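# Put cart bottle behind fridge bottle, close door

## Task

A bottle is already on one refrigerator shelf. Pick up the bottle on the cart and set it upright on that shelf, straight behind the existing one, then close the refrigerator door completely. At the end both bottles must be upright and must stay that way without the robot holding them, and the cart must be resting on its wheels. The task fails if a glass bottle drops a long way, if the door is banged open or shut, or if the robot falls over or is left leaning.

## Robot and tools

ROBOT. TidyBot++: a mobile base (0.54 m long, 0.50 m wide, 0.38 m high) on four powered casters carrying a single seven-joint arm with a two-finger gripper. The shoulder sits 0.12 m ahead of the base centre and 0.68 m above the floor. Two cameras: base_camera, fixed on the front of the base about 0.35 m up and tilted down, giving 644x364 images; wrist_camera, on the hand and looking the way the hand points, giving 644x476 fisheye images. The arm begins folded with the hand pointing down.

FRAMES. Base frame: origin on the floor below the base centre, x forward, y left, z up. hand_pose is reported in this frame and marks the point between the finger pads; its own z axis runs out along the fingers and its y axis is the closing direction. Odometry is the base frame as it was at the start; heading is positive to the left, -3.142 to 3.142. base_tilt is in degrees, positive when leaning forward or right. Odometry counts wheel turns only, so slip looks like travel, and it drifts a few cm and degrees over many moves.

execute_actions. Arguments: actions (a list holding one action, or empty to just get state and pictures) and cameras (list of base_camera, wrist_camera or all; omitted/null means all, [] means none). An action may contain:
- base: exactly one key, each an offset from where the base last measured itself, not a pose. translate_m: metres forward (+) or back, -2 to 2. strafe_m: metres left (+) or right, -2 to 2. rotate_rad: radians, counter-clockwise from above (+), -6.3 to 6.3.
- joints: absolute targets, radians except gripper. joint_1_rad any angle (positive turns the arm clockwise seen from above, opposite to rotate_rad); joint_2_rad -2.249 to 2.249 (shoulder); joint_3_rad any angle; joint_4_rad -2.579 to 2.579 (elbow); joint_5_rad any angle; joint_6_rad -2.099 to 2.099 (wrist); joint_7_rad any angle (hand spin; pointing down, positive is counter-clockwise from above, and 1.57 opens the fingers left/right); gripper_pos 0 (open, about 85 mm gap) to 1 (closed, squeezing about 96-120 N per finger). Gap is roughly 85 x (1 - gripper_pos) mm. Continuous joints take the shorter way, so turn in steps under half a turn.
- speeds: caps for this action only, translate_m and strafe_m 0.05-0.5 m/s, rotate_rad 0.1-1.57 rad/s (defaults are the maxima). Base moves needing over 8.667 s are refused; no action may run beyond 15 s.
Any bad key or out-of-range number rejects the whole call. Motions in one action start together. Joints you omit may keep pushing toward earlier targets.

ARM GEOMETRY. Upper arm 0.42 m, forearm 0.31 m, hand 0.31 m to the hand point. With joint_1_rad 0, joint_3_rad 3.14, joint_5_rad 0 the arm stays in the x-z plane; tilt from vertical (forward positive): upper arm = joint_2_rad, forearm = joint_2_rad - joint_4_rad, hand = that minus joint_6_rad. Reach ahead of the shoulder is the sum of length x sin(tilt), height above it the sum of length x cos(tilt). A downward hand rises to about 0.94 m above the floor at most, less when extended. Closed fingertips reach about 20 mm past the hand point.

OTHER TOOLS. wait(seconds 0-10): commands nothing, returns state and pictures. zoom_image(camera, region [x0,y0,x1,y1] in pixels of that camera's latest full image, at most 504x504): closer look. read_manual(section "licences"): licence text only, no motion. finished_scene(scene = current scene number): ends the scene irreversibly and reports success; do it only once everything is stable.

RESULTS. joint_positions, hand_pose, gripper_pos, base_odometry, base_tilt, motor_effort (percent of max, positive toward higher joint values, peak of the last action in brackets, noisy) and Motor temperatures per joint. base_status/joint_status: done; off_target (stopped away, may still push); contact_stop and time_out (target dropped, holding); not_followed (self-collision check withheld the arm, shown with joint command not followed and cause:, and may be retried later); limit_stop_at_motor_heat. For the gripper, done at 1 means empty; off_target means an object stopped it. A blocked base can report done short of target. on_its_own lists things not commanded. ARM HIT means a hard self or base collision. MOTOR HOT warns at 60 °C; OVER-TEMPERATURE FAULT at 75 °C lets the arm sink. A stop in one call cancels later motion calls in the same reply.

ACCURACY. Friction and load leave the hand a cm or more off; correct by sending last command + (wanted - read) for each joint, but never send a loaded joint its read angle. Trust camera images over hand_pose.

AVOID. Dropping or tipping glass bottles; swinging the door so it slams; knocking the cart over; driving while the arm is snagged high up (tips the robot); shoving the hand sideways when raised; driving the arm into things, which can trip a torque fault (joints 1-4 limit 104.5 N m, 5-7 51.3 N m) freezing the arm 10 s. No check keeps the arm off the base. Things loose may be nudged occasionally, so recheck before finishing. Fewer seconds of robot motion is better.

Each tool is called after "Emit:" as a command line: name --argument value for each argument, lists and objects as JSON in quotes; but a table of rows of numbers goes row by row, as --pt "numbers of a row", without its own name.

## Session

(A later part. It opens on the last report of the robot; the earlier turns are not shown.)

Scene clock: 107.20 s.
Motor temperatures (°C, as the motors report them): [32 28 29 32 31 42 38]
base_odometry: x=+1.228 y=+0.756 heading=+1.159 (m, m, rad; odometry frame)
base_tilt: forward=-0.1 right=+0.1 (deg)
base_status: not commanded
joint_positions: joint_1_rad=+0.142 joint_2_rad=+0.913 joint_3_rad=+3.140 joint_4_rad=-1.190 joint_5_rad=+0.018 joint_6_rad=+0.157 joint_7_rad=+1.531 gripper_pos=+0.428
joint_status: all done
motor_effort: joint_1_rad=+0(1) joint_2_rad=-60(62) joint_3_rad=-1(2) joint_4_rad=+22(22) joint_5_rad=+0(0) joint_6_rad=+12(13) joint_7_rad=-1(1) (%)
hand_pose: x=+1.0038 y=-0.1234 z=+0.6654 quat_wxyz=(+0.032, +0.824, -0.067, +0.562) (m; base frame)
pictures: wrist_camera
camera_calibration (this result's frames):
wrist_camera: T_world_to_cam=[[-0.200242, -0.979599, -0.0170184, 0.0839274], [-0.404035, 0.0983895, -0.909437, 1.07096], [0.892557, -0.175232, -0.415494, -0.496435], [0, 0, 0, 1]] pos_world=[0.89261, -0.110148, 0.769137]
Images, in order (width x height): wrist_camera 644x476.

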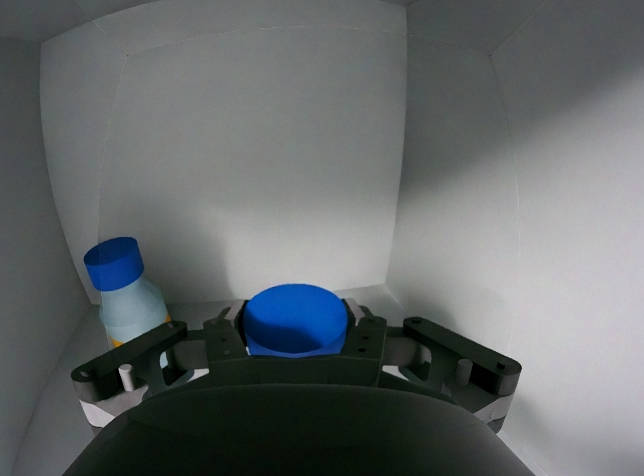

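Emit:
execute_actions --actions '[{"joints":{"joint_2_rad":0.925,"joint_6_rad":0.22}}]' --cameras '[]'

Scene clock: 110.90 s.
Motor temperatures (°C, as the motors report them): [32 28 29 32 31 42 38]
base_odometry: x=+1.228 y=+0.756 heading=+1.159 (m, m, rad; odometry frame)
base_tilt: forward=-0.1 right=+0.1 (deg)
base_status: not commanded
joint_positions: joint_1_rad=+0.142 joint_2_rad=+0.924 joint_3_rad=+3.140 joint_4_rad=-1.186 joint_5_rad=+0.018 joint_6_rad=+0.182 joint_7_rad=+1.531 gripper_pos=+0.428
joint_status: all done
motor_effort: joint_1_rad=+0(0) joint_2_rad=-57(59) joint_3_rad=-1(1) joint_4_rad=+20(22) joint_5_rad=+0(0) joint_6_rad=+11(12) joint_7_rad=-1(1) (%)
hand_pose: x=+1.0077 y=-0.1238 z=+0.6653 quat_wxyz=(+0.032, +0.819, -0.066, +0.570) (m; base frame)
pictures: none
No camera images: the call's "cameras" was empty. Leave "cameras" out to get every camera's image.

Contact. Release and back off.

Emit:
execute_actions --actions '[{"joints":{"gripper_pos":0.0}}]' --cameras '["wrist_camera"]'

Emit:
execute_actions --actions '[{"base":{"translate_m":-0.09},"speeds":{"translate_m":0.15}}]' --cameras '["wrist_camera"]'

Scene clock: 112.93 s.
Motor temperatures (°C, as the motors report them): [32 28 29 32 31 42 38]
base_odometry: x=+1.228 y=+0.756 heading=+1.159 (m, m, rad; odometry frame)
base_tilt: forward=-0.2 right=+0.2 (deg)
base_status: not commanded
joint_positions: joint_1_rad=+0.142 joint_2_rad=+0.924 joint_3_rad=+3.140 joint_4_rad=-1.172 joint_5_rad=+0.018 joint_6_rad=+0.197 joint_7_rad=+1.531 gripper_pos=+0.000
joint_status: all done
motor_effort: joint_1_rad=+0(0) joint_2_rad=-54(58) joint_3_rad=+0(2) joint_4_rad=+18(20) joint_5_rad=+0(0) joint_6_rad=+9(11) joint_7_rad=-1(1) (%)
hand_pose: x=+1.0127 y=-0.1244 z=+0.6769 quat_wxyz=(+0.033, +0.811, -0.066, +0.581) (m; base frame)
pictures: wrist_camera
camera_calibration (this result's frames):
wrist_camera: T_world_to_cam=[[-0.198851, -0.979822, -0.0201766, 0.0855543], [-0.361701, 0.0925089, -0.927693, 1.05389], [0.910841, -0.177175, -0.372798, -0.547357], [0, 0, 0, 1]] pos_world=[0.896761, -0.110644, 0.775361]
Images, in order (width x height): wrist_camera 644x476.

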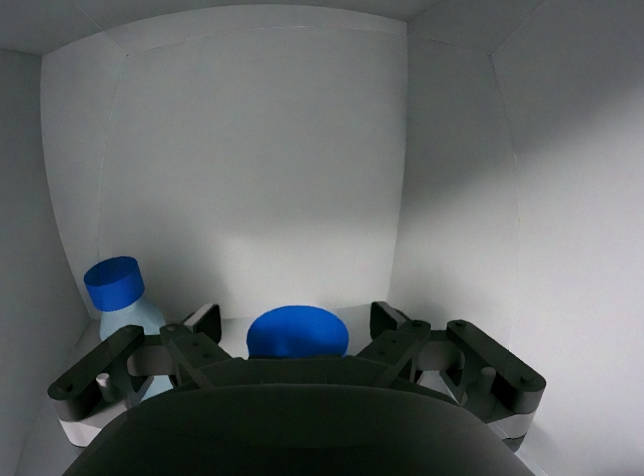

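Scene clock: 114.17 s.
Motor temperatures (°C, as the motors report them): [32 28 29 32 31 42 38]
base_odometry: x=+1.192 y=+0.674 heading=+1.159 (m, m, rad; odometry frame)
base_tilt: forward=-0.1 right=+0.1 (deg)
base_status: done
joint_positions: joint_1_rad=+0.142 joint_2_rad=+0.924 joint_3_rad=+3.140 joint_4_rad=-1.171 joint_5_rad=+0.018 joint_6_rad=+0.198 joint_7_rad=+1.531 gripper_pos=+0.000
joint_status: not commanded
motor_effort: joint_1_rad=+0(4) joint_2_rad=-52(58) joint_3_rad=-2(2) joint_4_rad=+18(19) joint_5_rad=+0(0) joint_6_rad=+8(9) joint_7_rad=-1(1) (%)
hand_pose: x=+1.0131 y=-0.1245 z=+0.6778 quat_wxyz=(+0.033, +0.810, -0.066, +0.582) (m; base frame)
pictures: wrist_camera
camera_calibration (this result's frames):
wrist_camera: T_world_to_cam=[[-0.198791, -0.979831, -0.0203184, 0.0856354], [-0.359665, 0.0922241, -0.928513, 1.05334], [0.91166, -0.177272, -0.370744, -0.549609], [0, 0, 0, 1]] pos_world=[0.896931, -0.110666, 0.776018]
Images, in order (width x height): wrist_camera 644x476.

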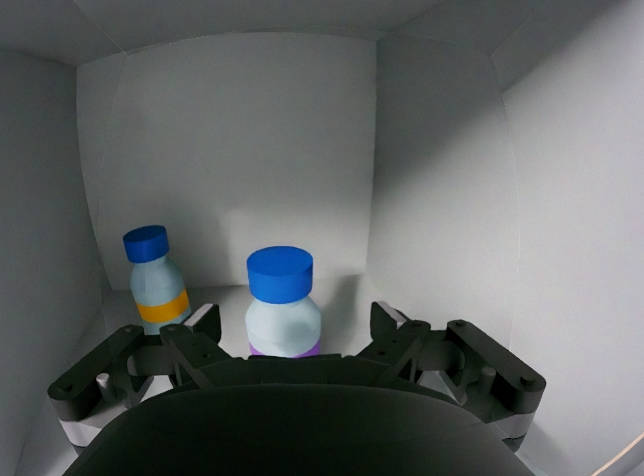

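Emit:
execute_actions --actions '[{"base":{"strafe_m":0.138},"speeds":{"strafe_m":0.15}}]' --cameras '[]'

Emit:
execute_actions --actions '[{"base":{"translate_m":0.09},"speeds":{"translate_m":0.12}}]' --cameras '["wrist_camera"]'

Scene clock: 118.93 s.
Motor temperatures (°C, as the motors report them): [32 29 29 32 31 42 38]
base_odometry: x=+1.066 y=+0.729 heading=+1.158 (m, m, rad; odometry frame)
base_tilt: forward=-0.1 right=+0.1 (deg)
base_status: done
joint_positions: joint_1_rad=+0.147 joint_2_rad=+0.924 joint_3_rad=+3.140 joint_4_rad=-1.171 joint_5_rad=+0.018 joint_6_rad=+0.198 joint_7_rad=+1.531 gripper_pos=+0.000
joint_status: not commanded
motor_effort: joint_1_rad=+0(4) joint_2_rad=-54(55) joint_3_rad=-1(3) joint_4_rad=+18(19) joint_5_rad=+0(0) joint_6_rad=+9(9) joint_7_rad=-1(1) (%)
hand_pose: x=+1.0125 y=-0.1285 z=+0.6778 quat_wxyz=(+0.034, +0.810, -0.067, +0.582) (m; base frame)
pictures: none
No camera images: the call's "cameras" was empty. Leave "cameras" out to get every camera's image.

Scene clock: 120.27 s.
Motor temperatures (°C, as the motors report them): [32 29 29 32 31 42 38]
base_odometry: x=+1.102 y=+0.812 heading=+1.159 (m, m, rad; odometry frame)
base_tilt: forward=-0.1 right=+0.1 (deg)
base_status: done
joint_positions: joint_1_rad=+0.147 joint_2_rad=+0.924 joint_3_rad=+3.140 joint_4_rad=-1.171 joint_5_rad=+0.018 joint_6_rad=+0.199 joint_7_rad=+1.531 gripper_pos=+0.000
joint_status: not commanded
motor_effort: joint_1_rad=+0(3) joint_2_rad=-54(56) joint_3_rad=-2(3) joint_4_rad=+18(19) joint_5_rad=+0(0) joint_6_rad=+8(9) joint_7_rad=-1(1) (%)
hand_pose: x=+1.0127 y=-0.1285 z=+0.6786 quat_wxyz=(+0.034, +0.809, -0.067, +0.582) (m; base frame)
pictures: wrist_camera
camera_calibration (this result's frames):
wrist_camera: T_world_to_cam=[[-0.203156, -0.978932, -0.0205077, 0.0862741], [-0.357644, 0.093686, -0.929147, 1.05291], [0.911492, -0.181428, -0.369142, -0.551173], [0, 0, 0, 1]] pos_world=[0.896482, -0.114184, 0.776613]
Images, in order (width x height): wrist_camera 644x476.

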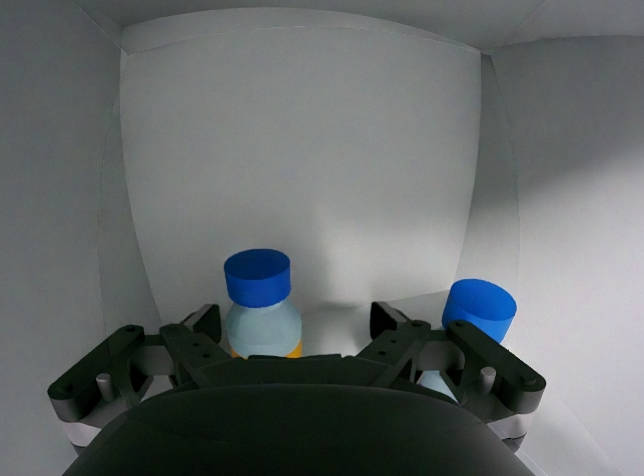

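Emit:
execute_actions --actions '[{"base":{"strafe_m":0.02},"speeds":{"strafe_m":0.1}}]' --cameras '[]'

Emit:
execute_actions --actions '[{"base":{"translate_m":0.06},"speeds":{"translate_m":0.1},"joints":{"joint_6_rad":0.16}}]' --cameras '["wrist_camera"]'

Scene clock: 123.10 s.
Motor temperatures (°C, as the motors report them): [32 29 29 32 31 42 38]
base_odometry: x=+1.083 y=+0.820 heading=+1.159 (m, m, rad; odometry frame)
base_tilt: forward=-0.1 right=+0.1 (deg)
base_status: done
joint_positions: joint_1_rad=+0.144 joint_2_rad=+0.924 joint_3_rad=+3.139 joint_4_rad=-1.171 joint_5_rad=+0.018 joint_6_rad=+0.199 joint_7_rad=+1.531 gripper_pos=+0.000
joint_status: not commanded
motor_effort: joint_1_rad=+0(4) joint_2_rad=-53(56) joint_3_rad=-1(3) joint_4_rad=+18(19) joint_5_rad=+0(0) joint_6_rad=+8(9) joint_7_rad=-1(1) (%)
hand_pose: x=+1.0132 y=-0.1254 z=+0.6787 quat_wxyz=(+0.033, +0.809, -0.066, +0.582) (m; base frame)
pictures: none
No camera images: the call's "cameras" was empty. Leave "cameras" out to get every camera's image.

Scene clock: 124.27 s.
Motor temperatures (°C, as the motors report them): [32 29 29 32 31 42 38]
base_odometry: x=+1.107 y=+0.875 heading=+1.159 (m, m, rad; odometry frame)
base_tilt: forward=-0.1 right=+0.1 (deg)
base_status: done
joint_positions: joint_1_rad=+0.144 joint_2_rad=+0.924 joint_3_rad=+3.139 joint_4_rad=-1.170 joint_5_rad=+0.018 joint_6_rad=+0.180 joint_7_rad=+1.531 gripper_pos=+0.000
joint_status: all done
motor_effort: joint_1_rad=+1(1) joint_2_rad=-55(56) joint_3_rad=-1(1) joint_4_rad=+18(20) joint_5_rad=+0(0) joint_6_rad=+8(9) joint_7_rad=-1(1) (%)
hand_pose: x=+1.0113 y=-0.1252 z=+0.6734 quat_wxyz=(+0.032, +0.815, -0.067, +0.575) (m; base frame)
pictures: wrist_camera
camera_calibration (this result's frames):
wrist_camera: T_world_to_cam=[[-0.200328, -0.979527, -0.0198872, 0.0857873], [-0.374812, 0.0953777, -0.922182, 1.06015], [0.905199, -0.177285, -0.386246, -0.532844], [0, 0, 0, 1]] pos_world=[0.896873, -0.111549, 0.773548]
Images, in order (width x height): wrist_camera 644x476.

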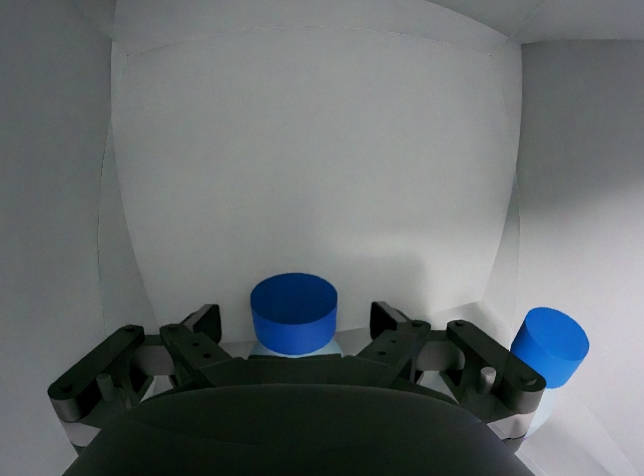

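Emit:
execute_actions --actions '[{"base":{"translate_m":0.02},"speeds":{"translate_m":0.08},"joints":{"gripper_pos":0.2}}]' --cameras '["wrist_camera"]'

Emit:
execute_actions --actions '[{"joints":{"gripper_pos":1.0}}]' --cameras '["wrist_camera"]'

Scene clock: 126.37 s.
Motor temperatures (°C, as the motors report them): [32 29 29 32 31 42 38]
base_odometry: x=+1.115 y=+0.894 heading=+1.159 (m, m, rad; odometry frame)
base_tilt: forward=-0.1 right=+0.1 (deg)
base_status: done
joint_positions: joint_1_rad=+0.144 joint_2_rad=+0.924 joint_3_rad=+3.139 joint_4_rad=-1.170 joint_5_rad=+0.018 joint_6_rad=+0.180 joint_7_rad=+1.531 gripper_pos=+0.200
joint_status: all done
motor_effort: joint_1_rad=+0(2) joint_2_rad=-54(55) joint_3_rad=-2(2) joint_4_rad=+18(19) joint_5_rad=+0(0) joint_6_rad=+9(9) joint_7_rad=-1(1) (%)
hand_pose: x=+1.0115 y=-0.1252 z=+0.6738 quat_wxyz=(+0.032, +0.815, -0.067, +0.575) (m; base frame)
pictures: wrist_camera
camera_calibration (this result's frames):
wrist_camera: T_world_to_cam=[[-0.200317, -0.979528, -0.0199263, 0.0858207], [-0.374209, 0.095292, -0.922435, 1.06011], [0.905451, -0.177323, -0.385637, -0.533567], [0, 0, 0, 1]] pos_world=[0.897011, -0.111569, 0.773826]
Images, in order (width x height): wrist_camera 644x476.

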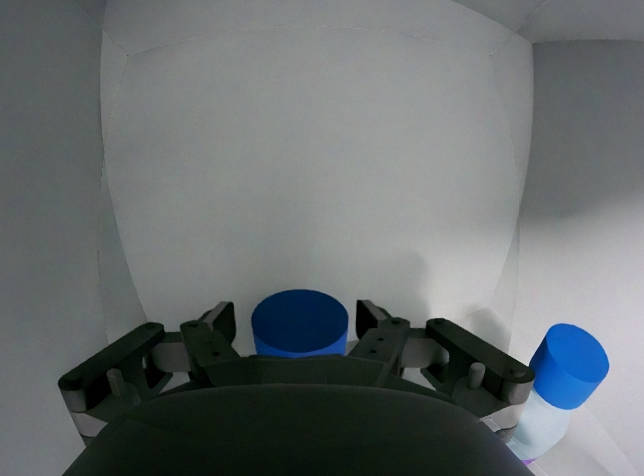

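Scene clock: 127.37 s.
Motor temperatures (°C, as the motors report them): [32 29 29 32 31 42 38]
base_odometry: x=+1.115 y=+0.894 heading=+1.159 (m, m, rad; odometry frame)
base_tilt: forward=-0.1 right=+0.1 (deg)
base_status: not commanded
joint_positions: joint_1_rad=+0.144 joint_2_rad=+0.924 joint_3_rad=+3.139 joint_4_rad=-1.169 joint_5_rad=+0.018 joint_6_rad=+0.180 joint_7_rad=+1.531 gripper_pos=+0.442
joint_status: gripper_pos off_target (ended at +0.442, target +1.000)
motor_effort: joint_1_rad=+0(2) joint_2_rad=-53(55) joint_3_rad=-1(3) joint_4_rad=+18(19) joint_5_rad=+0(1) joint_6_rad=+8(9) joint_7_rad=+0(0) (%)
hand_pose: x=+1.0116 y=-0.1253 z=+0.6741 quat_wxyz=(+0.032, +0.815, -0.067, +0.575) (m; base frame)
pictures: wrist_camera
camera_calibration (this result's frames):
wrist_camera: T_world_to_cam=[[-0.200308, -0.97953, -0.0199574, 0.0858446], [-0.373727, 0.0952232, -0.922638, 1.06012], [0.905652, -0.177353, -0.385151, -0.534054], [0, 0, 0, 1]] pos_world=[0.897056, -0.111576, 0.774125]
Images, in order (width x height): wrist_camera 644x476.

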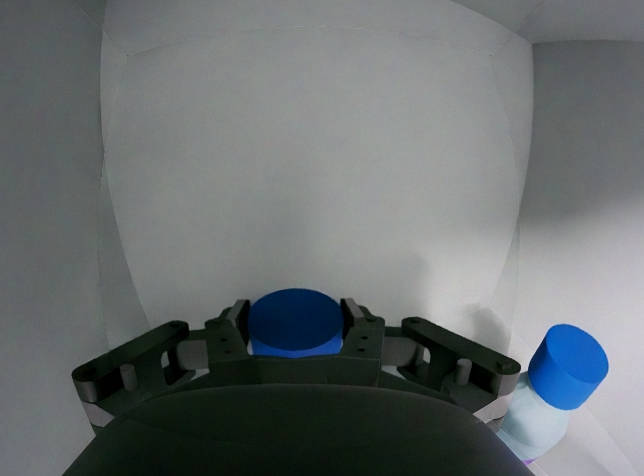

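Emit:
execute_actions --actions '[{"joints":{"joint_2_rad":0.845,"joint_4_rad":-1.14}}]' --cameras '[]'

Scene clock: 129.40 s.
Motor temperatures (°C, as the motors report them): [32 29 29 32 31 42 38]
base_odometry: x=+1.115 y=+0.894 heading=+1.159 (m, m, rad; odometry frame)
base_tilt: forward=-0.1 right=+0.1 (deg)
base_status: not commanded
joint_positions: joint_1_rad=+0.144 joint_2_rad=+0.898 joint_3_rad=+3.139 joint_4_rad=-1.169 joint_5_rad=+0.018 joint_6_rad=+0.161 joint_7_rad=+1.531 gripper_pos=+0.442
joint_status: joint_2_rad off_target (ended at +0.898, target +0.845); the others done
motor_effort: joint_1_rad=+0(1) joint_2_rad=-60(61) joint_3_rad=-1(1) joint_4_rad=+22(22) joint_5_rad=+0(0) joint_6_rad=+12(12) joint_7_rad=-1(0) (%)
hand_pose: x=+1.0096 y=-0.1251 z=+0.6915 quat_wxyz=(+0.033, +0.813, -0.067, +0.578) (m; base frame)
pictures: none
No camera images: the call's "cameras" was empty. Leave "cameras" out to get every camera's image.

Emit:
execute_actions --actions '[{"base":{"translate_m":-0.185},"speeds":{"translate_m":0.15}}]' --cameras '[]'

Emit:
execute_actions --actions '[{"base":{"strafe_m":-0.158},"speeds":{"strafe_m":0.12}}]'

Scene clock: 132.70 s.
Motor temperatures (°C, as the motors report them): [32 29 29 32 31 42 38]
base_odometry: x=+1.041 y=+0.724 heading=+1.159 (m, m, rad; odometry frame)
base_tilt: forward=-0.1 right=+0.1 (deg)
base_status: done
joint_positions: joint_1_rad=+0.144 joint_2_rad=+0.896 joint_3_rad=+3.139 joint_4_rad=-1.169 joint_5_rad=+0.018 joint_6_rad=+0.159 joint_7_rad=+1.531 gripper_pos=+0.442
joint_status: not commanded
motor_effort: joint_1_rad=+0(4) joint_2_rad=-60(63) joint_3_rad=-2(2) joint_4_rad=+22(23) joint_5_rad=+1(0) joint_6_rad=+12(13) joint_7_rad=-1(1) (%)
hand_pose: x=+1.0095 y=-0.1250 z=+0.6934 quat_wxyz=(+0.033, +0.812, -0.067, +0.578) (m; base frame)
pictures: none
No camera images: the call's "cameras" was empty. Leave "cameras" out to get every camera's image.

Scene clock: 134.63 s.
Motor temperatures (°C, as the motors report them): [32 29 29 32 31 42 38]
base_odometry: x=+1.186 y=+0.661 heading=+1.159 (m, m, rad; odometry frame)
base_tilt: forward=-0.1 right=+0.2 (deg)
base_status: done
joint_positions: joint_1_rad=+0.148 joint_2_rad=+0.896 joint_3_rad=+3.139 joint_4_rad=-1.169 joint_5_rad=+0.018 joint_6_rad=+0.159 joint_7_rad=+1.531 gripper_pos=+0.442
joint_status: not commanded
motor_effort: joint_1_rad=+0(5) joint_2_rad=-60(61) joint_3_rad=-1(3) joint_4_rad=+22(22) joint_5_rad=+0(0) joint_6_rad=+12(12) joint_7_rad=-1(1) (%)
hand_pose: x=+1.0089 y=-0.1289 z=+0.6933 quat_wxyz=(+0.034, +0.812, -0.068, +0.578) (m; base frame)
pictures: base_camera, wrist_camera
camera_calibration (this result's frames):
wrist_camera: T_world_to_cam=[[-0.20471, -0.978615, -0.0201554, 0.0867753], [-0.366493, 0.0957252, -0.925483, 1.07189], [0.907622, -0.182069, -0.378251, -0.53224], [0, 0, 0, 1]] pos_world=[0.893676, -0.114591, 0.792444]
Images, in order (width x height): base_camera 644x364, wrist_camera 644x476.

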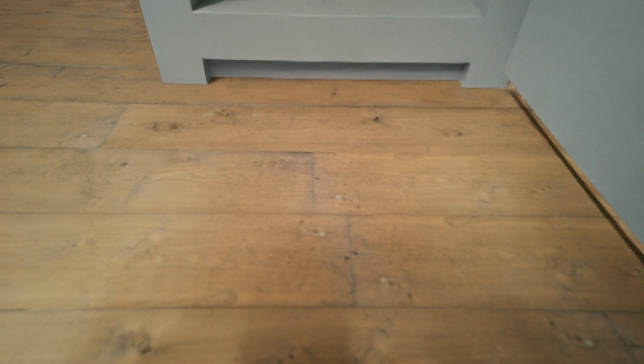

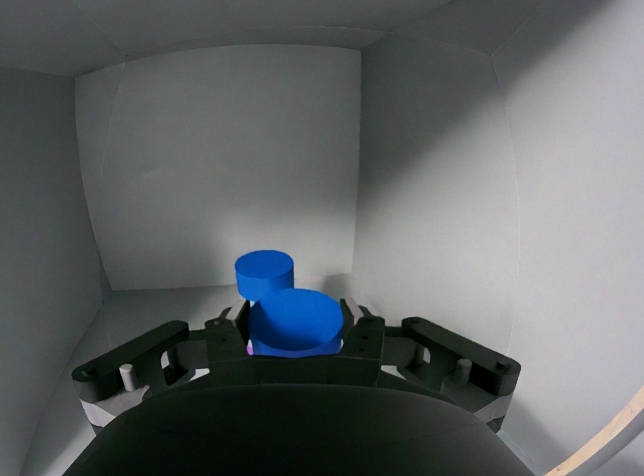

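Emit:
execute_actions --actions '[{"base":{"strafe_m":0.012},"speeds":{"strafe_m":0.08}}]' --cameras '[]'

Emit:
execute_actions --actions '[{"base":{"translate_m":0.015},"speeds":{"translate_m":0.08},"joints":{"joint_2_rad":0.885}}]' --cameras '["wrist_camera"]'

Scene clock: 137.47 s.
Motor temperatures (°C, as the motors report them): [32 30 29 33 31 42 38]
base_odometry: x=+1.174 y=+0.665 heading=+1.159 (m, m, rad; odometry frame)
base_tilt: forward=-0.1 right=+0.2 (deg)
base_status: done
joint_positions: joint_1_rad=+0.146 joint_2_rad=+0.896 joint_3_rad=+3.139 joint_4_rad=-1.169 joint_5_rad=+0.018 joint_6_rad=+0.159 joint_7_rad=+1.531 gripper_pos=+0.442
joint_status: not commanded
motor_effort: joint_1_rad=+0(6) joint_2_rad=-60(61) joint_3_rad=-2(4) joint_4_rad=+22(22) joint_5_rad=+0(0) joint_6_rad=+12(13) joint_7_rad=-1(1) (%)
hand_pose: x=+1.0092 y=-0.1268 z=+0.6933 quat_wxyz=(+0.033, +0.812, -0.067, +0.578) (m; base frame)
pictures: none
No camera images: the call's "cameras" was empty. Leave "cameras" out to get every camera's image.

Scene clock: 138.23 s.
Motor temperatures (°C, as the motors report them): [32 30 29 33 31 42 38]
base_odometry: x=+1.181 y=+0.679 heading=+1.159 (m, m, rad; odometry frame)
base_tilt: forward=-0.1 right=+0.1 (deg)
base_status: done
joint_positions: joint_1_rad=+0.146 joint_2_rad=+0.911 joint_3_rad=+3.139 joint_4_rad=-1.167 joint_5_rad=+0.018 joint_6_rad=+0.158 joint_7_rad=+1.531 gripper_pos=+0.442
joint_status: all done
motor_effort: joint_1_rad=+0(1) joint_2_rad=-61(62) joint_3_rad=-1(1) joint_4_rad=+22(23) joint_5_rad=+0(0) joint_6_rad=+12(13) joint_7_rad=-1(1) (%)
hand_pose: x=+1.0097 y=-0.1268 z=+0.6808 quat_wxyz=(+0.033, +0.816, -0.068, +0.573) (m; base frame)
pictures: wrist_camera
camera_calibration (this result's frames):
wrist_camera: T_world_to_cam=[[-0.202598, -0.979066, -0.0195784, 0.0861584], [-0.379312, 0.096892, -0.920182, 1.06983], [0.902816, -0.179001, -0.391002, -0.52338], [0, 0, 0, 1]] pos_world=[0.895773, -0.112989, 0.781485]
Images, in order (width x height): wrist_camera 644x476.

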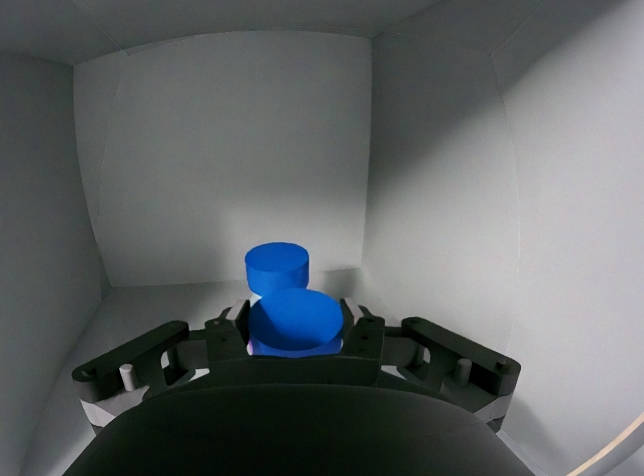

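Emit:
execute_actions --actions '[{"joints":{"joint_2_rad":0.92,"joint_6_rad":0.19}}]' --cameras '[]'

Scene clock: 139.90 s.
Motor temperatures (°C, as the motors report them): [32 30 29 33 31 42 38]
base_odometry: x=+1.181 y=+0.679 heading=+1.159 (m, m, rad; odometry frame)
base_tilt: forward=-0.1 right=+0.2 (deg)
base_status: not commanded
joint_positions: joint_1_rad=+0.146 joint_2_rad=+0.920 joint_3_rad=+3.139 joint_4_rad=-1.165 joint_5_rad=+0.018 joint_6_rad=+0.162 joint_7_rad=+1.531 gripper_pos=+0.442
joint_status: all done
motor_effort: joint_1_rad=+0(1) joint_2_rad=-57(60) joint_3_rad=-1(2) joint_4_rad=+20(22) joint_5_rad=+0(1) joint_6_rad=+10(11) joint_7_rad=-1(1) (%)
hand_pose: x=+1.0105 y=-0.1269 z=+0.6747 quat_wxyz=(+0.033, +0.817, -0.068, +0.571) (m; base frame)
pictures: none
No camera images: the call's "cameras" was empty. Leave "cameras" out to get every camera's image.

Emit:
execute_actions --actions '[{"joints":{"gripper_pos":0.0}}]' --cameras '[]'

Emit:
execute_actions --actions '[{"base":{"translate_m":-0.36},"speeds":{"translate_m":0.3}}]'

Scene clock: 145.03 s.
Motor temperatures (°C, as the motors report them): [32 30 29 33 31 42 38]
base_odometry: x=+1.181 y=+0.679 heading=+1.159 (m, m, rad; odometry frame)
base_tilt: forward=-0.1 right=+0.1 (deg)
base_status: not commanded
joint_positions: joint_1_rad=+0.146 joint_2_rad=+0.920 joint_3_rad=+3.139 joint_4_rad=-1.157 joint_5_rad=+0.018 joint_6_rad=+0.166 joint_7_rad=+1.531 gripper_pos=+0.000
joint_status: all done
motor_effort: joint_1_rad=+1(0) joint_2_rad=-53(59) joint_3_rad=-2(2) joint_4_rad=+18(21) joint_5_rad=+0(0) joint_6_rad=+9(11) joint_7_rad=-1(1) (%)
hand_pose: x=+1.0130 y=-0.1273 z=+0.6800 quat_wxyz=(+0.033, +0.814, -0.068, +0.576) (m; base frame)
pictures: none
No camera images: the call's "cameras" was empty. Leave "cameras" out to get every camera's image.

Scene clock: 147.20 s.
Motor temperatures (°C, as the motors report them): [32 30 29 33 31 42 38]
base_odometry: x=+1.037 y=+0.349 heading=+1.159 (m, m, rad; odometry frame)
base_tilt: forward=-0.1 right=+0.1 (deg)
base_status: done
joint_positions: joint_1_rad=+0.146 joint_2_rad=+0.920 joint_3_rad=+3.139 joint_4_rad=-1.156 joint_5_rad=+0.018 joint_6_rad=+0.168 joint_7_rad=+1.531 gripper_pos=+0.000
joint_status: not commanded
motor_effort: joint_1_rad=+0(4) joint_2_rad=-53(57) joint_3_rad=-2(3) joint_4_rad=+18(20) joint_5_rad=+0(0) joint_6_rad=+9(9) joint_7_rad=-1(1) (%)
hand_pose: x=+1.0134 y=-0.1273 z=+0.6810 quat_wxyz=(+0.033, +0.813, -0.067, +0.577) (m; base frame)
pictures: base_camera, wrist_camera
camera_calibration (this result's frames):
wrist_camera: T_world_to_cam=[[-0.20229, -0.979115, -0.0203111, 0.086601], [-0.369625, 0.0955393, -0.924256, 1.06433], [0.906894, -0.17946, -0.381232, -0.537568], [0, 0, 0, 1]] pos_world=[0.89844, -0.113365, 0.780536]
Images, in order (width x height): base_camera 644x364, wrist_camera 644x476.

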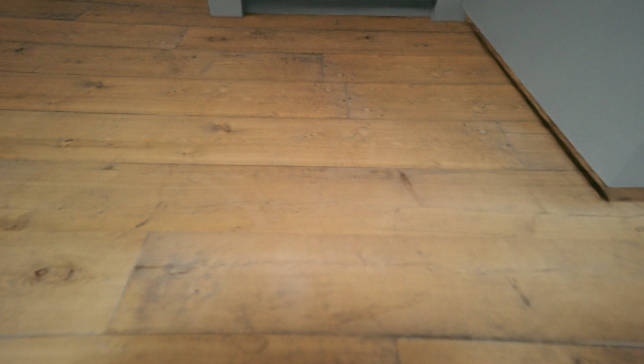

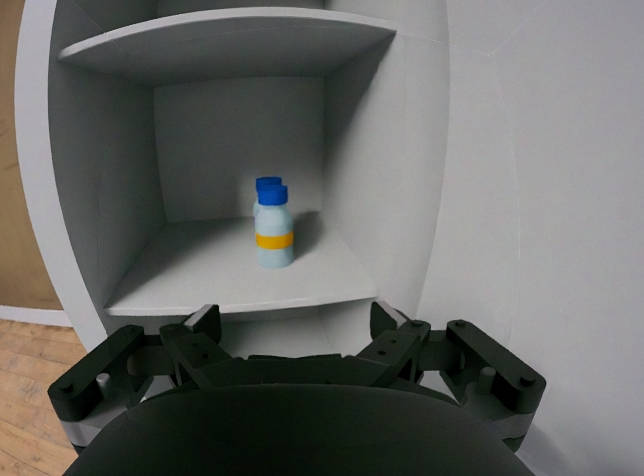

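Emit:
execute_actions --actions '[{"joints":{"joint_1_rad":0.0,"joint_2_rad":-0.2,"joint_4_rad":-2.5,"joint_6_rad":-0.4,"gripper_pos":1.0}}]' --cameras '[]'

Emit:
execute_actions --actions '[{"base":{"strafe_m":-0.66}}]' --cameras '[]'

Emit:
execute_actions --actions '[{"joints":{"joint_1_rad":-0.15,"joint_2_rad":0.75,"joint_4_rad":-1.75,"joint_6_rad":0.85}}]'

Scene clock: 151.93 s.
Motor temperatures (°C, as the motors report them): [32 30 29 33 31 42 38]
base_odometry: x=+1.037 y=+0.349 heading=+1.159 (m, m, rad; odometry frame)
base_tilt: forward=-0.2 right=+0.1 (deg)
base_status: not commanded
joint_positions: joint_1_rad=+0.028 joint_2_rad=-0.184 joint_3_rad=+3.139 joint_4_rad=-2.484 joint_5_rad=+0.018 joint_6_rad=-0.379 joint_7_rad=+1.531 gripper_pos=+0.999
joint_status: all done
motor_effort: joint_1_rad=+0(1) joint_2_rad=-9(55) joint_3_rad=+0(1) joint_4_rad=+14(18) joint_5_rad=+0(0) joint_6_rad=+4(8) joint_7_rad=-1(1) (%)
hand_pose: x=+0.4155 y=-0.0082 z=+0.6076 quat_wxyz=(+0.004, +0.973, -0.024, +0.230) (m; base frame)
pictures: none
No camera images: the call's "cameras" was empty. Leave "cameras" out to get every camera's image.

Scene clock: 154.60 s.
Motor temperatures (°C, as the motors report them): [32 30 29 33 31 42 38]
base_odometry: x=+1.641 y=+0.084 heading=+1.158 (m, m, rad; odometry frame)
base_tilt: forward=-0.1 right=+0.1 (deg)
base_status: done
joint_positions: joint_1_rad=+0.025 joint_2_rad=-0.184 joint_3_rad=+3.139 joint_4_rad=-2.484 joint_5_rad=+0.018 joint_6_rad=-0.379 joint_7_rad=+1.531 gripper_pos=+0.999
joint_status: not commanded
motor_effort: joint_1_rad=+0(1) joint_2_rad=-9(9) joint_3_rad=+0(0) joint_4_rad=+14(14) joint_5_rad=+0(1) joint_6_rad=+4(4) joint_7_rad=-1(1) (%)
hand_pose: x=+0.4155 y=-0.0073 z=+0.6077 quat_wxyz=(+0.003, +0.973, -0.023, +0.230) (m; base frame)
pictures: none
No camera images: the call's "cameras" was empty. Leave "cameras" out to get every camera's image.

Scene clock: 156.83 s.
Motor temperatures (°C, as the motors report them): [32 30 29 33 31 42 38]
base_odometry: x=+1.641 y=+0.084 heading=+1.158 (m, m, rad; odometry frame)
base_tilt: forward=-0.1 right=+0.1 (deg)
base_status: not commanded
joint_positions: joint_1_rad=-0.124 joint_2_rad=+0.739 joint_3_rad=+3.139 joint_4_rad=-1.771 joint_5_rad=+0.018 joint_6_rad=+0.827 joint_7_rad=+1.531 gripper_pos=+0.999
joint_status: all done
motor_effort: joint_1_rad=+0(0) joint_2_rad=-44(46) joint_3_rad=-2(1) joint_4_rad=+15(16) joint_5_rad=+0(0) joint_6_rad=+9(10) joint_7_rad=-1(1) (%)
hand_pose: x=+0.8904 y=+0.1034 z=+0.7047 quat_wxyz=(-0.057, +0.744, +0.040, +0.664) (m; base frame)
pictures: base_camera, wrist_camera
camera_calibration (this result's frames):
wrist_camera: T_world_to_cam=[[0.0814086, -0.995897, -0.0395157, 0.0507804], [-0.167163, 0.0254426, -0.985601, 0.88885], [0.982563, 0.086842, -0.164406, -0.62331], [0, 0, 0, 1]] pos_world=[0.75689, 0.0820869, 0.775583]
Images, in order (width x height): base_camera 644x364, wrist_camera 644x476.

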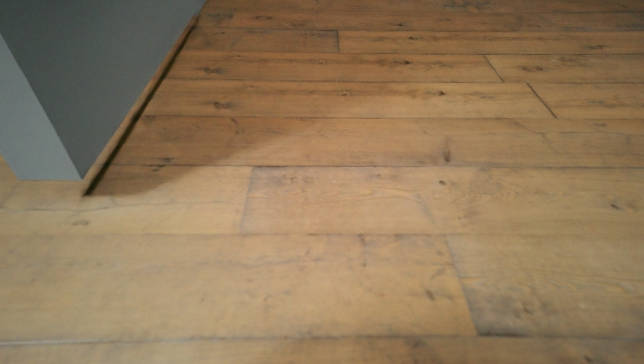

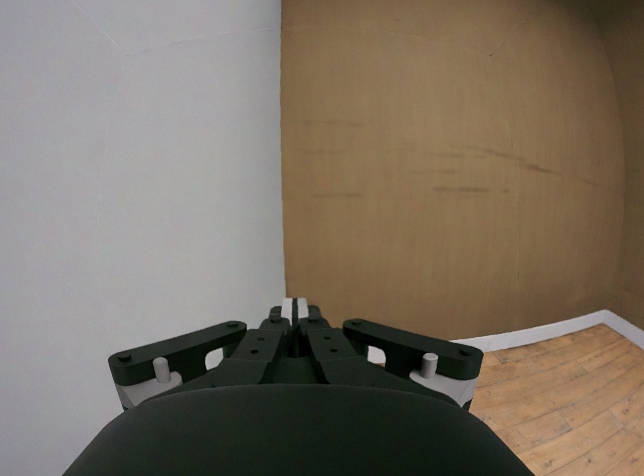

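Emit:
execute_actions --actions '[{"base":{"strafe_m":0.6},"speeds":{"strafe_m":0.08}}]'

Scene clock: 165.53 s.
Motor temperatures (°C, as the motors report them): [32 30 29 33 31 42 38]
base_odometry: x=+1.091 y=+0.325 heading=+1.159 (m, m, rad; odometry frame)
base_tilt: forward=-0.1 right=+0.1 (deg)
base_status: done
joint_positions: joint_1_rad=-0.135 joint_2_rad=+0.739 joint_3_rad=+3.146 joint_4_rad=-1.770 joint_5_rad=+0.017 joint_6_rad=+0.828 joint_7_rad=+1.531 gripper_pos=+0.999
joint_status: not commanded
motor_effort: joint_1_rad=+0(8) joint_2_rad=-44(45) joint_3_rad=-2(6) joint_4_rad=+15(16) joint_5_rad=+0(4) joint_6_rad=+9(10) joint_7_rad=-1(1) (%)
hand_pose: x=+0.8901 y=+0.1078 z=+0.7050 quat_wxyz=(-0.057, +0.744, +0.044, +0.664) (m; base frame)
pictures: base_camera, wrist_camera
camera_calibration (this result's frames):
wrist_camera: T_world_to_cam=[[0.0864385, -0.995629, -0.0353736, 0.0477839], [-0.165861, 0.0206293, -0.985933, 0.888581], [0.982354, 0.0910897, -0.163353, -0.62431], [0, 0, 0, 1]] pos_world=[0.756544, 0.0861124, 0.775789]
Images, in order (width x height): base_camera 644x364, wrist_camera 644x476.

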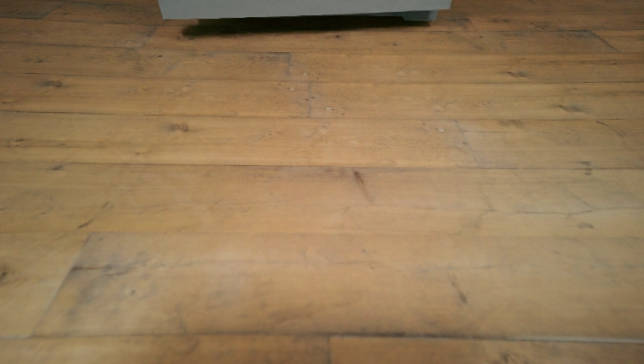

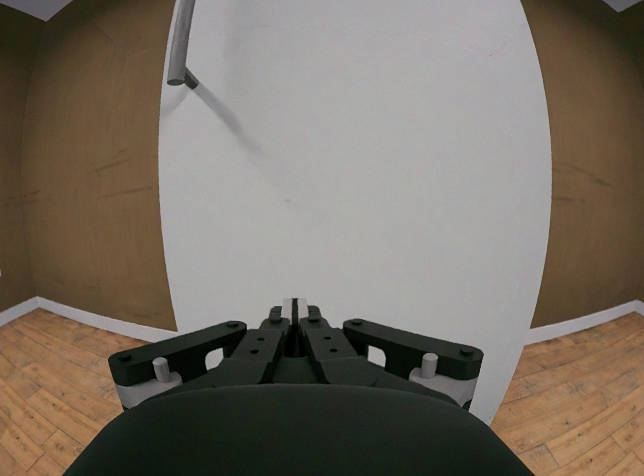

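Door self-closes near the end. Check its state.

Emit:
execute_actions --actions '[]' --cameras '["base_camera"]'

Scene clock: 166.03 s.
Motor temperatures (°C, as the motors report them): [32 30 29 33 31 42 38]
base_odometry: x=+1.091 y=+0.325 heading=+1.159 (m, m, rad; odometry frame)
base_tilt: forward=-0.1 right=+0.1 (deg)
base_status: done
joint_positions: joint_1_rad=-0.135 joint_2_rad=+0.739 joint_3_rad=+3.146 joint_4_rad=-1.770 joint_5_rad=+0.017 joint_6_rad=+0.828 joint_7_rad=+1.531 gripper_pos=+0.999
joint_status: not commanded
motor_effort: joint_1_rad=+0(8) joint_2_rad=-45(45) joint_3_rad=-2(6) joint_4_rad=+14(16) joint_5_rad=+0(4) joint_6_rad=+9(10) joint_7_rad=-1(1) (%)
hand_pose: x=+0.8901 y=+0.1078 z=+0.7050 quat_wxyz=(-0.057, +0.744, +0.044, +0.664) (m; base frame)
pictures: base_camera
Images, in order (width x height): base_camera 644x364.

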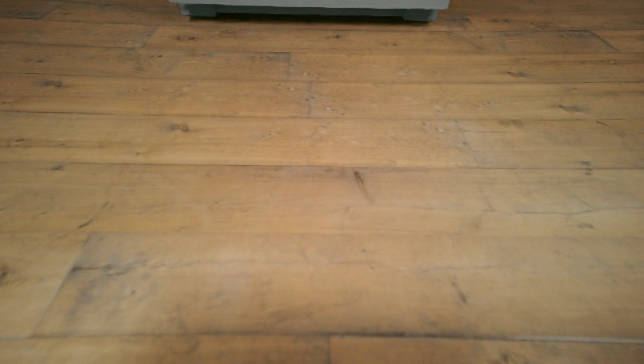

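Emit:
execute_actions --actions '[]'

Emit:
zoom_image --camera "base_camera" --region '[140, 0, 480, 50]'

Scene clock: 167.30 s.
Motor temperatures (°C, as the motors report them): [32 30 29 33 31 42 38]
base_odometry: x=+1.091 y=+0.325 heading=+1.159 (m, m, rad; odometry frame)
base_tilt: forward=-0.1 right=+0.1 (deg)
base_status: done
joint_positions: joint_1_rad=-0.135 joint_2_rad=+0.739 joint_3_rad=+3.146 joint_4_rad=-1.770 joint_5_rad=+0.017 joint_6_rad=+0.828 joint_7_rad=+1.531 gripper_pos=+0.999
joint_status: not commanded
motor_effort: joint_1_rad=+0(8) joint_2_rad=-44(45) joint_3_rad=-1(6) joint_4_rad=+15(16) joint_5_rad=+0(4) joint_6_rad=+9(10) joint_7_rad=-1(1) (%)
hand_pose: x=+0.8901 y=+0.1078 z=+0.7050 quat_wxyz=(-0.057, +0.744, +0.044, +0.664) (m; base frame)
pictures: base_camera, wrist_camera
camera_calibration (this result's frames):
wrist_camera: T_world_to_cam=[[0.0864385, -0.995629, -0.0353737, 0.047784], [-0.165861, 0.0206295, -0.985933, 0.888581], [0.982353, 0.0910897, -0.163353, -0.62431], [0, 0, 0, 1]] pos_world=[0.756544, 0.0861124, 0.775789]
Images, in order (width x height): base_camera 644x364, wrist_camera 644x476.

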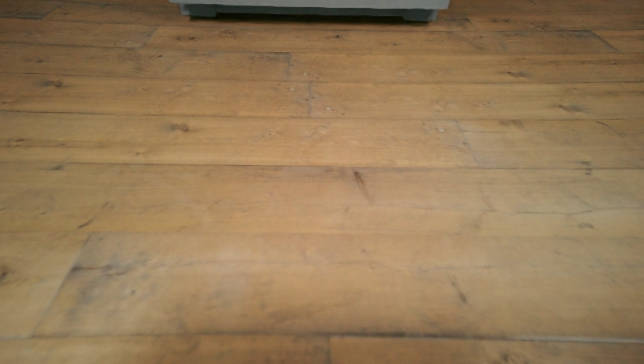

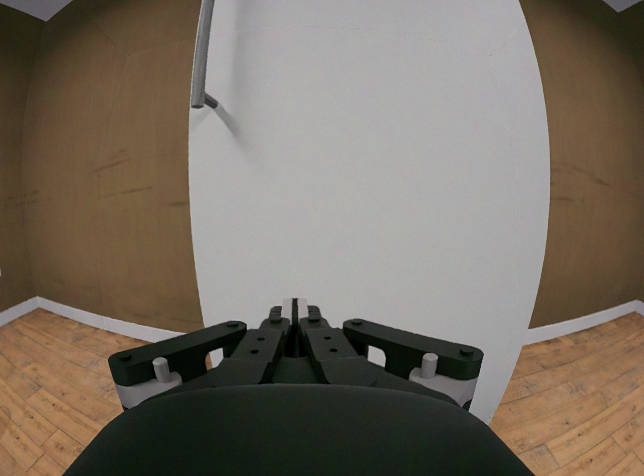

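Region (140, 0, 480, 50) of base_camera's 644x364 image, scaled by 1.482; it fills the top 74 rows of this view, and the rest is white.

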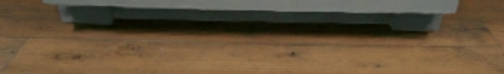

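Emit:
execute_actions --actions '[{"base":{"translate_m":0.185},"speeds":{"translate_m":0.08}}]' --cameras '["base_camera"]'

Emit:
execute_actions --actions '[{"base":{"translate_m":-0.06}}]' --cameras '["base_camera"]'

Scene clock: 171.27 s.
Motor temperatures (°C, as the motors report them): [32 30 29 33 31 42 38]
base_odometry: x=+1.165 y=+0.494 heading=+1.159 (m, m, rad; odometry frame)
base_tilt: forward=-0.1 right=+0.1 (deg)
base_status: done
joint_positions: joint_1_rad=-0.135 joint_2_rad=+0.739 joint_3_rad=+3.146 joint_4_rad=-1.768 joint_5_rad=+0.017 joint_6_rad=+0.828 joint_7_rad=+1.531 gripper_pos=+0.999
joint_status: not commanded
motor_effort: joint_1_rad=+0(1) joint_2_rad=-43(45) joint_3_rad=-1(2) joint_4_rad=+14(15) joint_5_rad=-1(1) joint_6_rad=+9(9) joint_7_rad=-1(1) (%)
hand_pose: x=+0.8908 y=+0.1079 z=+0.7061 quat_wxyz=(-0.057, +0.743, +0.044, +0.665) (m; base frame)
pictures: base_camera
Images, in order (width x height): base_camera 644x364.

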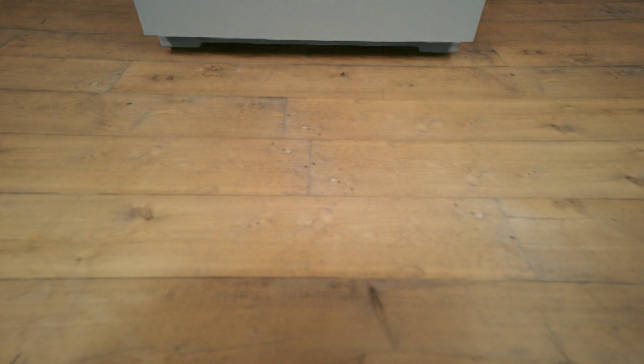

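Scene clock: 172.33 s.
Motor temperatures (°C, as the motors report them): [32 30 29 33 31 42 38]
base_odometry: x=+1.141 y=+0.439 heading=+1.159 (m, m, rad; odometry frame)
base_tilt: forward=-0.1 right=+0.1 (deg)
base_status: done
joint_positions: joint_1_rad=-0.135 joint_2_rad=+0.739 joint_3_rad=+3.146 joint_4_rad=-1.766 joint_5_rad=+0.017 joint_6_rad=+0.828 joint_7_rad=+1.531 gripper_pos=+0.999
joint_status: not commanded
motor_effort: joint_1_rad=+0(1) joint_2_rad=-45(46) joint_3_rad=-1(2) joint_4_rad=+14(16) joint_5_rad=+0(0) joint_6_rad=+9(10) joint_7_rad=-1(1) (%)
hand_pose: x=+0.8914 y=+0.1080 z=+0.7068 quat_wxyz=(-0.057, +0.742, +0.044, +0.666) (m; base frame)
pictures: base_camera
Images, in order (width x height): base_camera 644x364.

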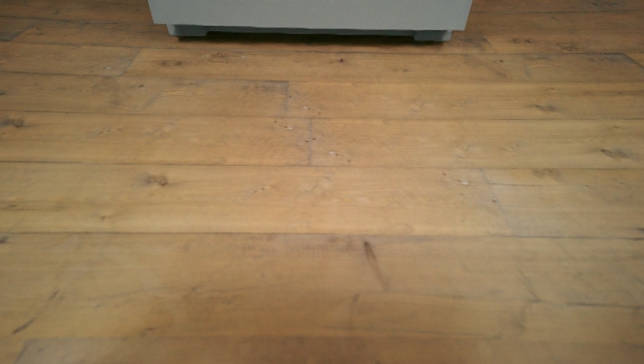

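The door is flush and symmetric.

Emit:
finished_scene --scene 1

The scene is finished: the task was done.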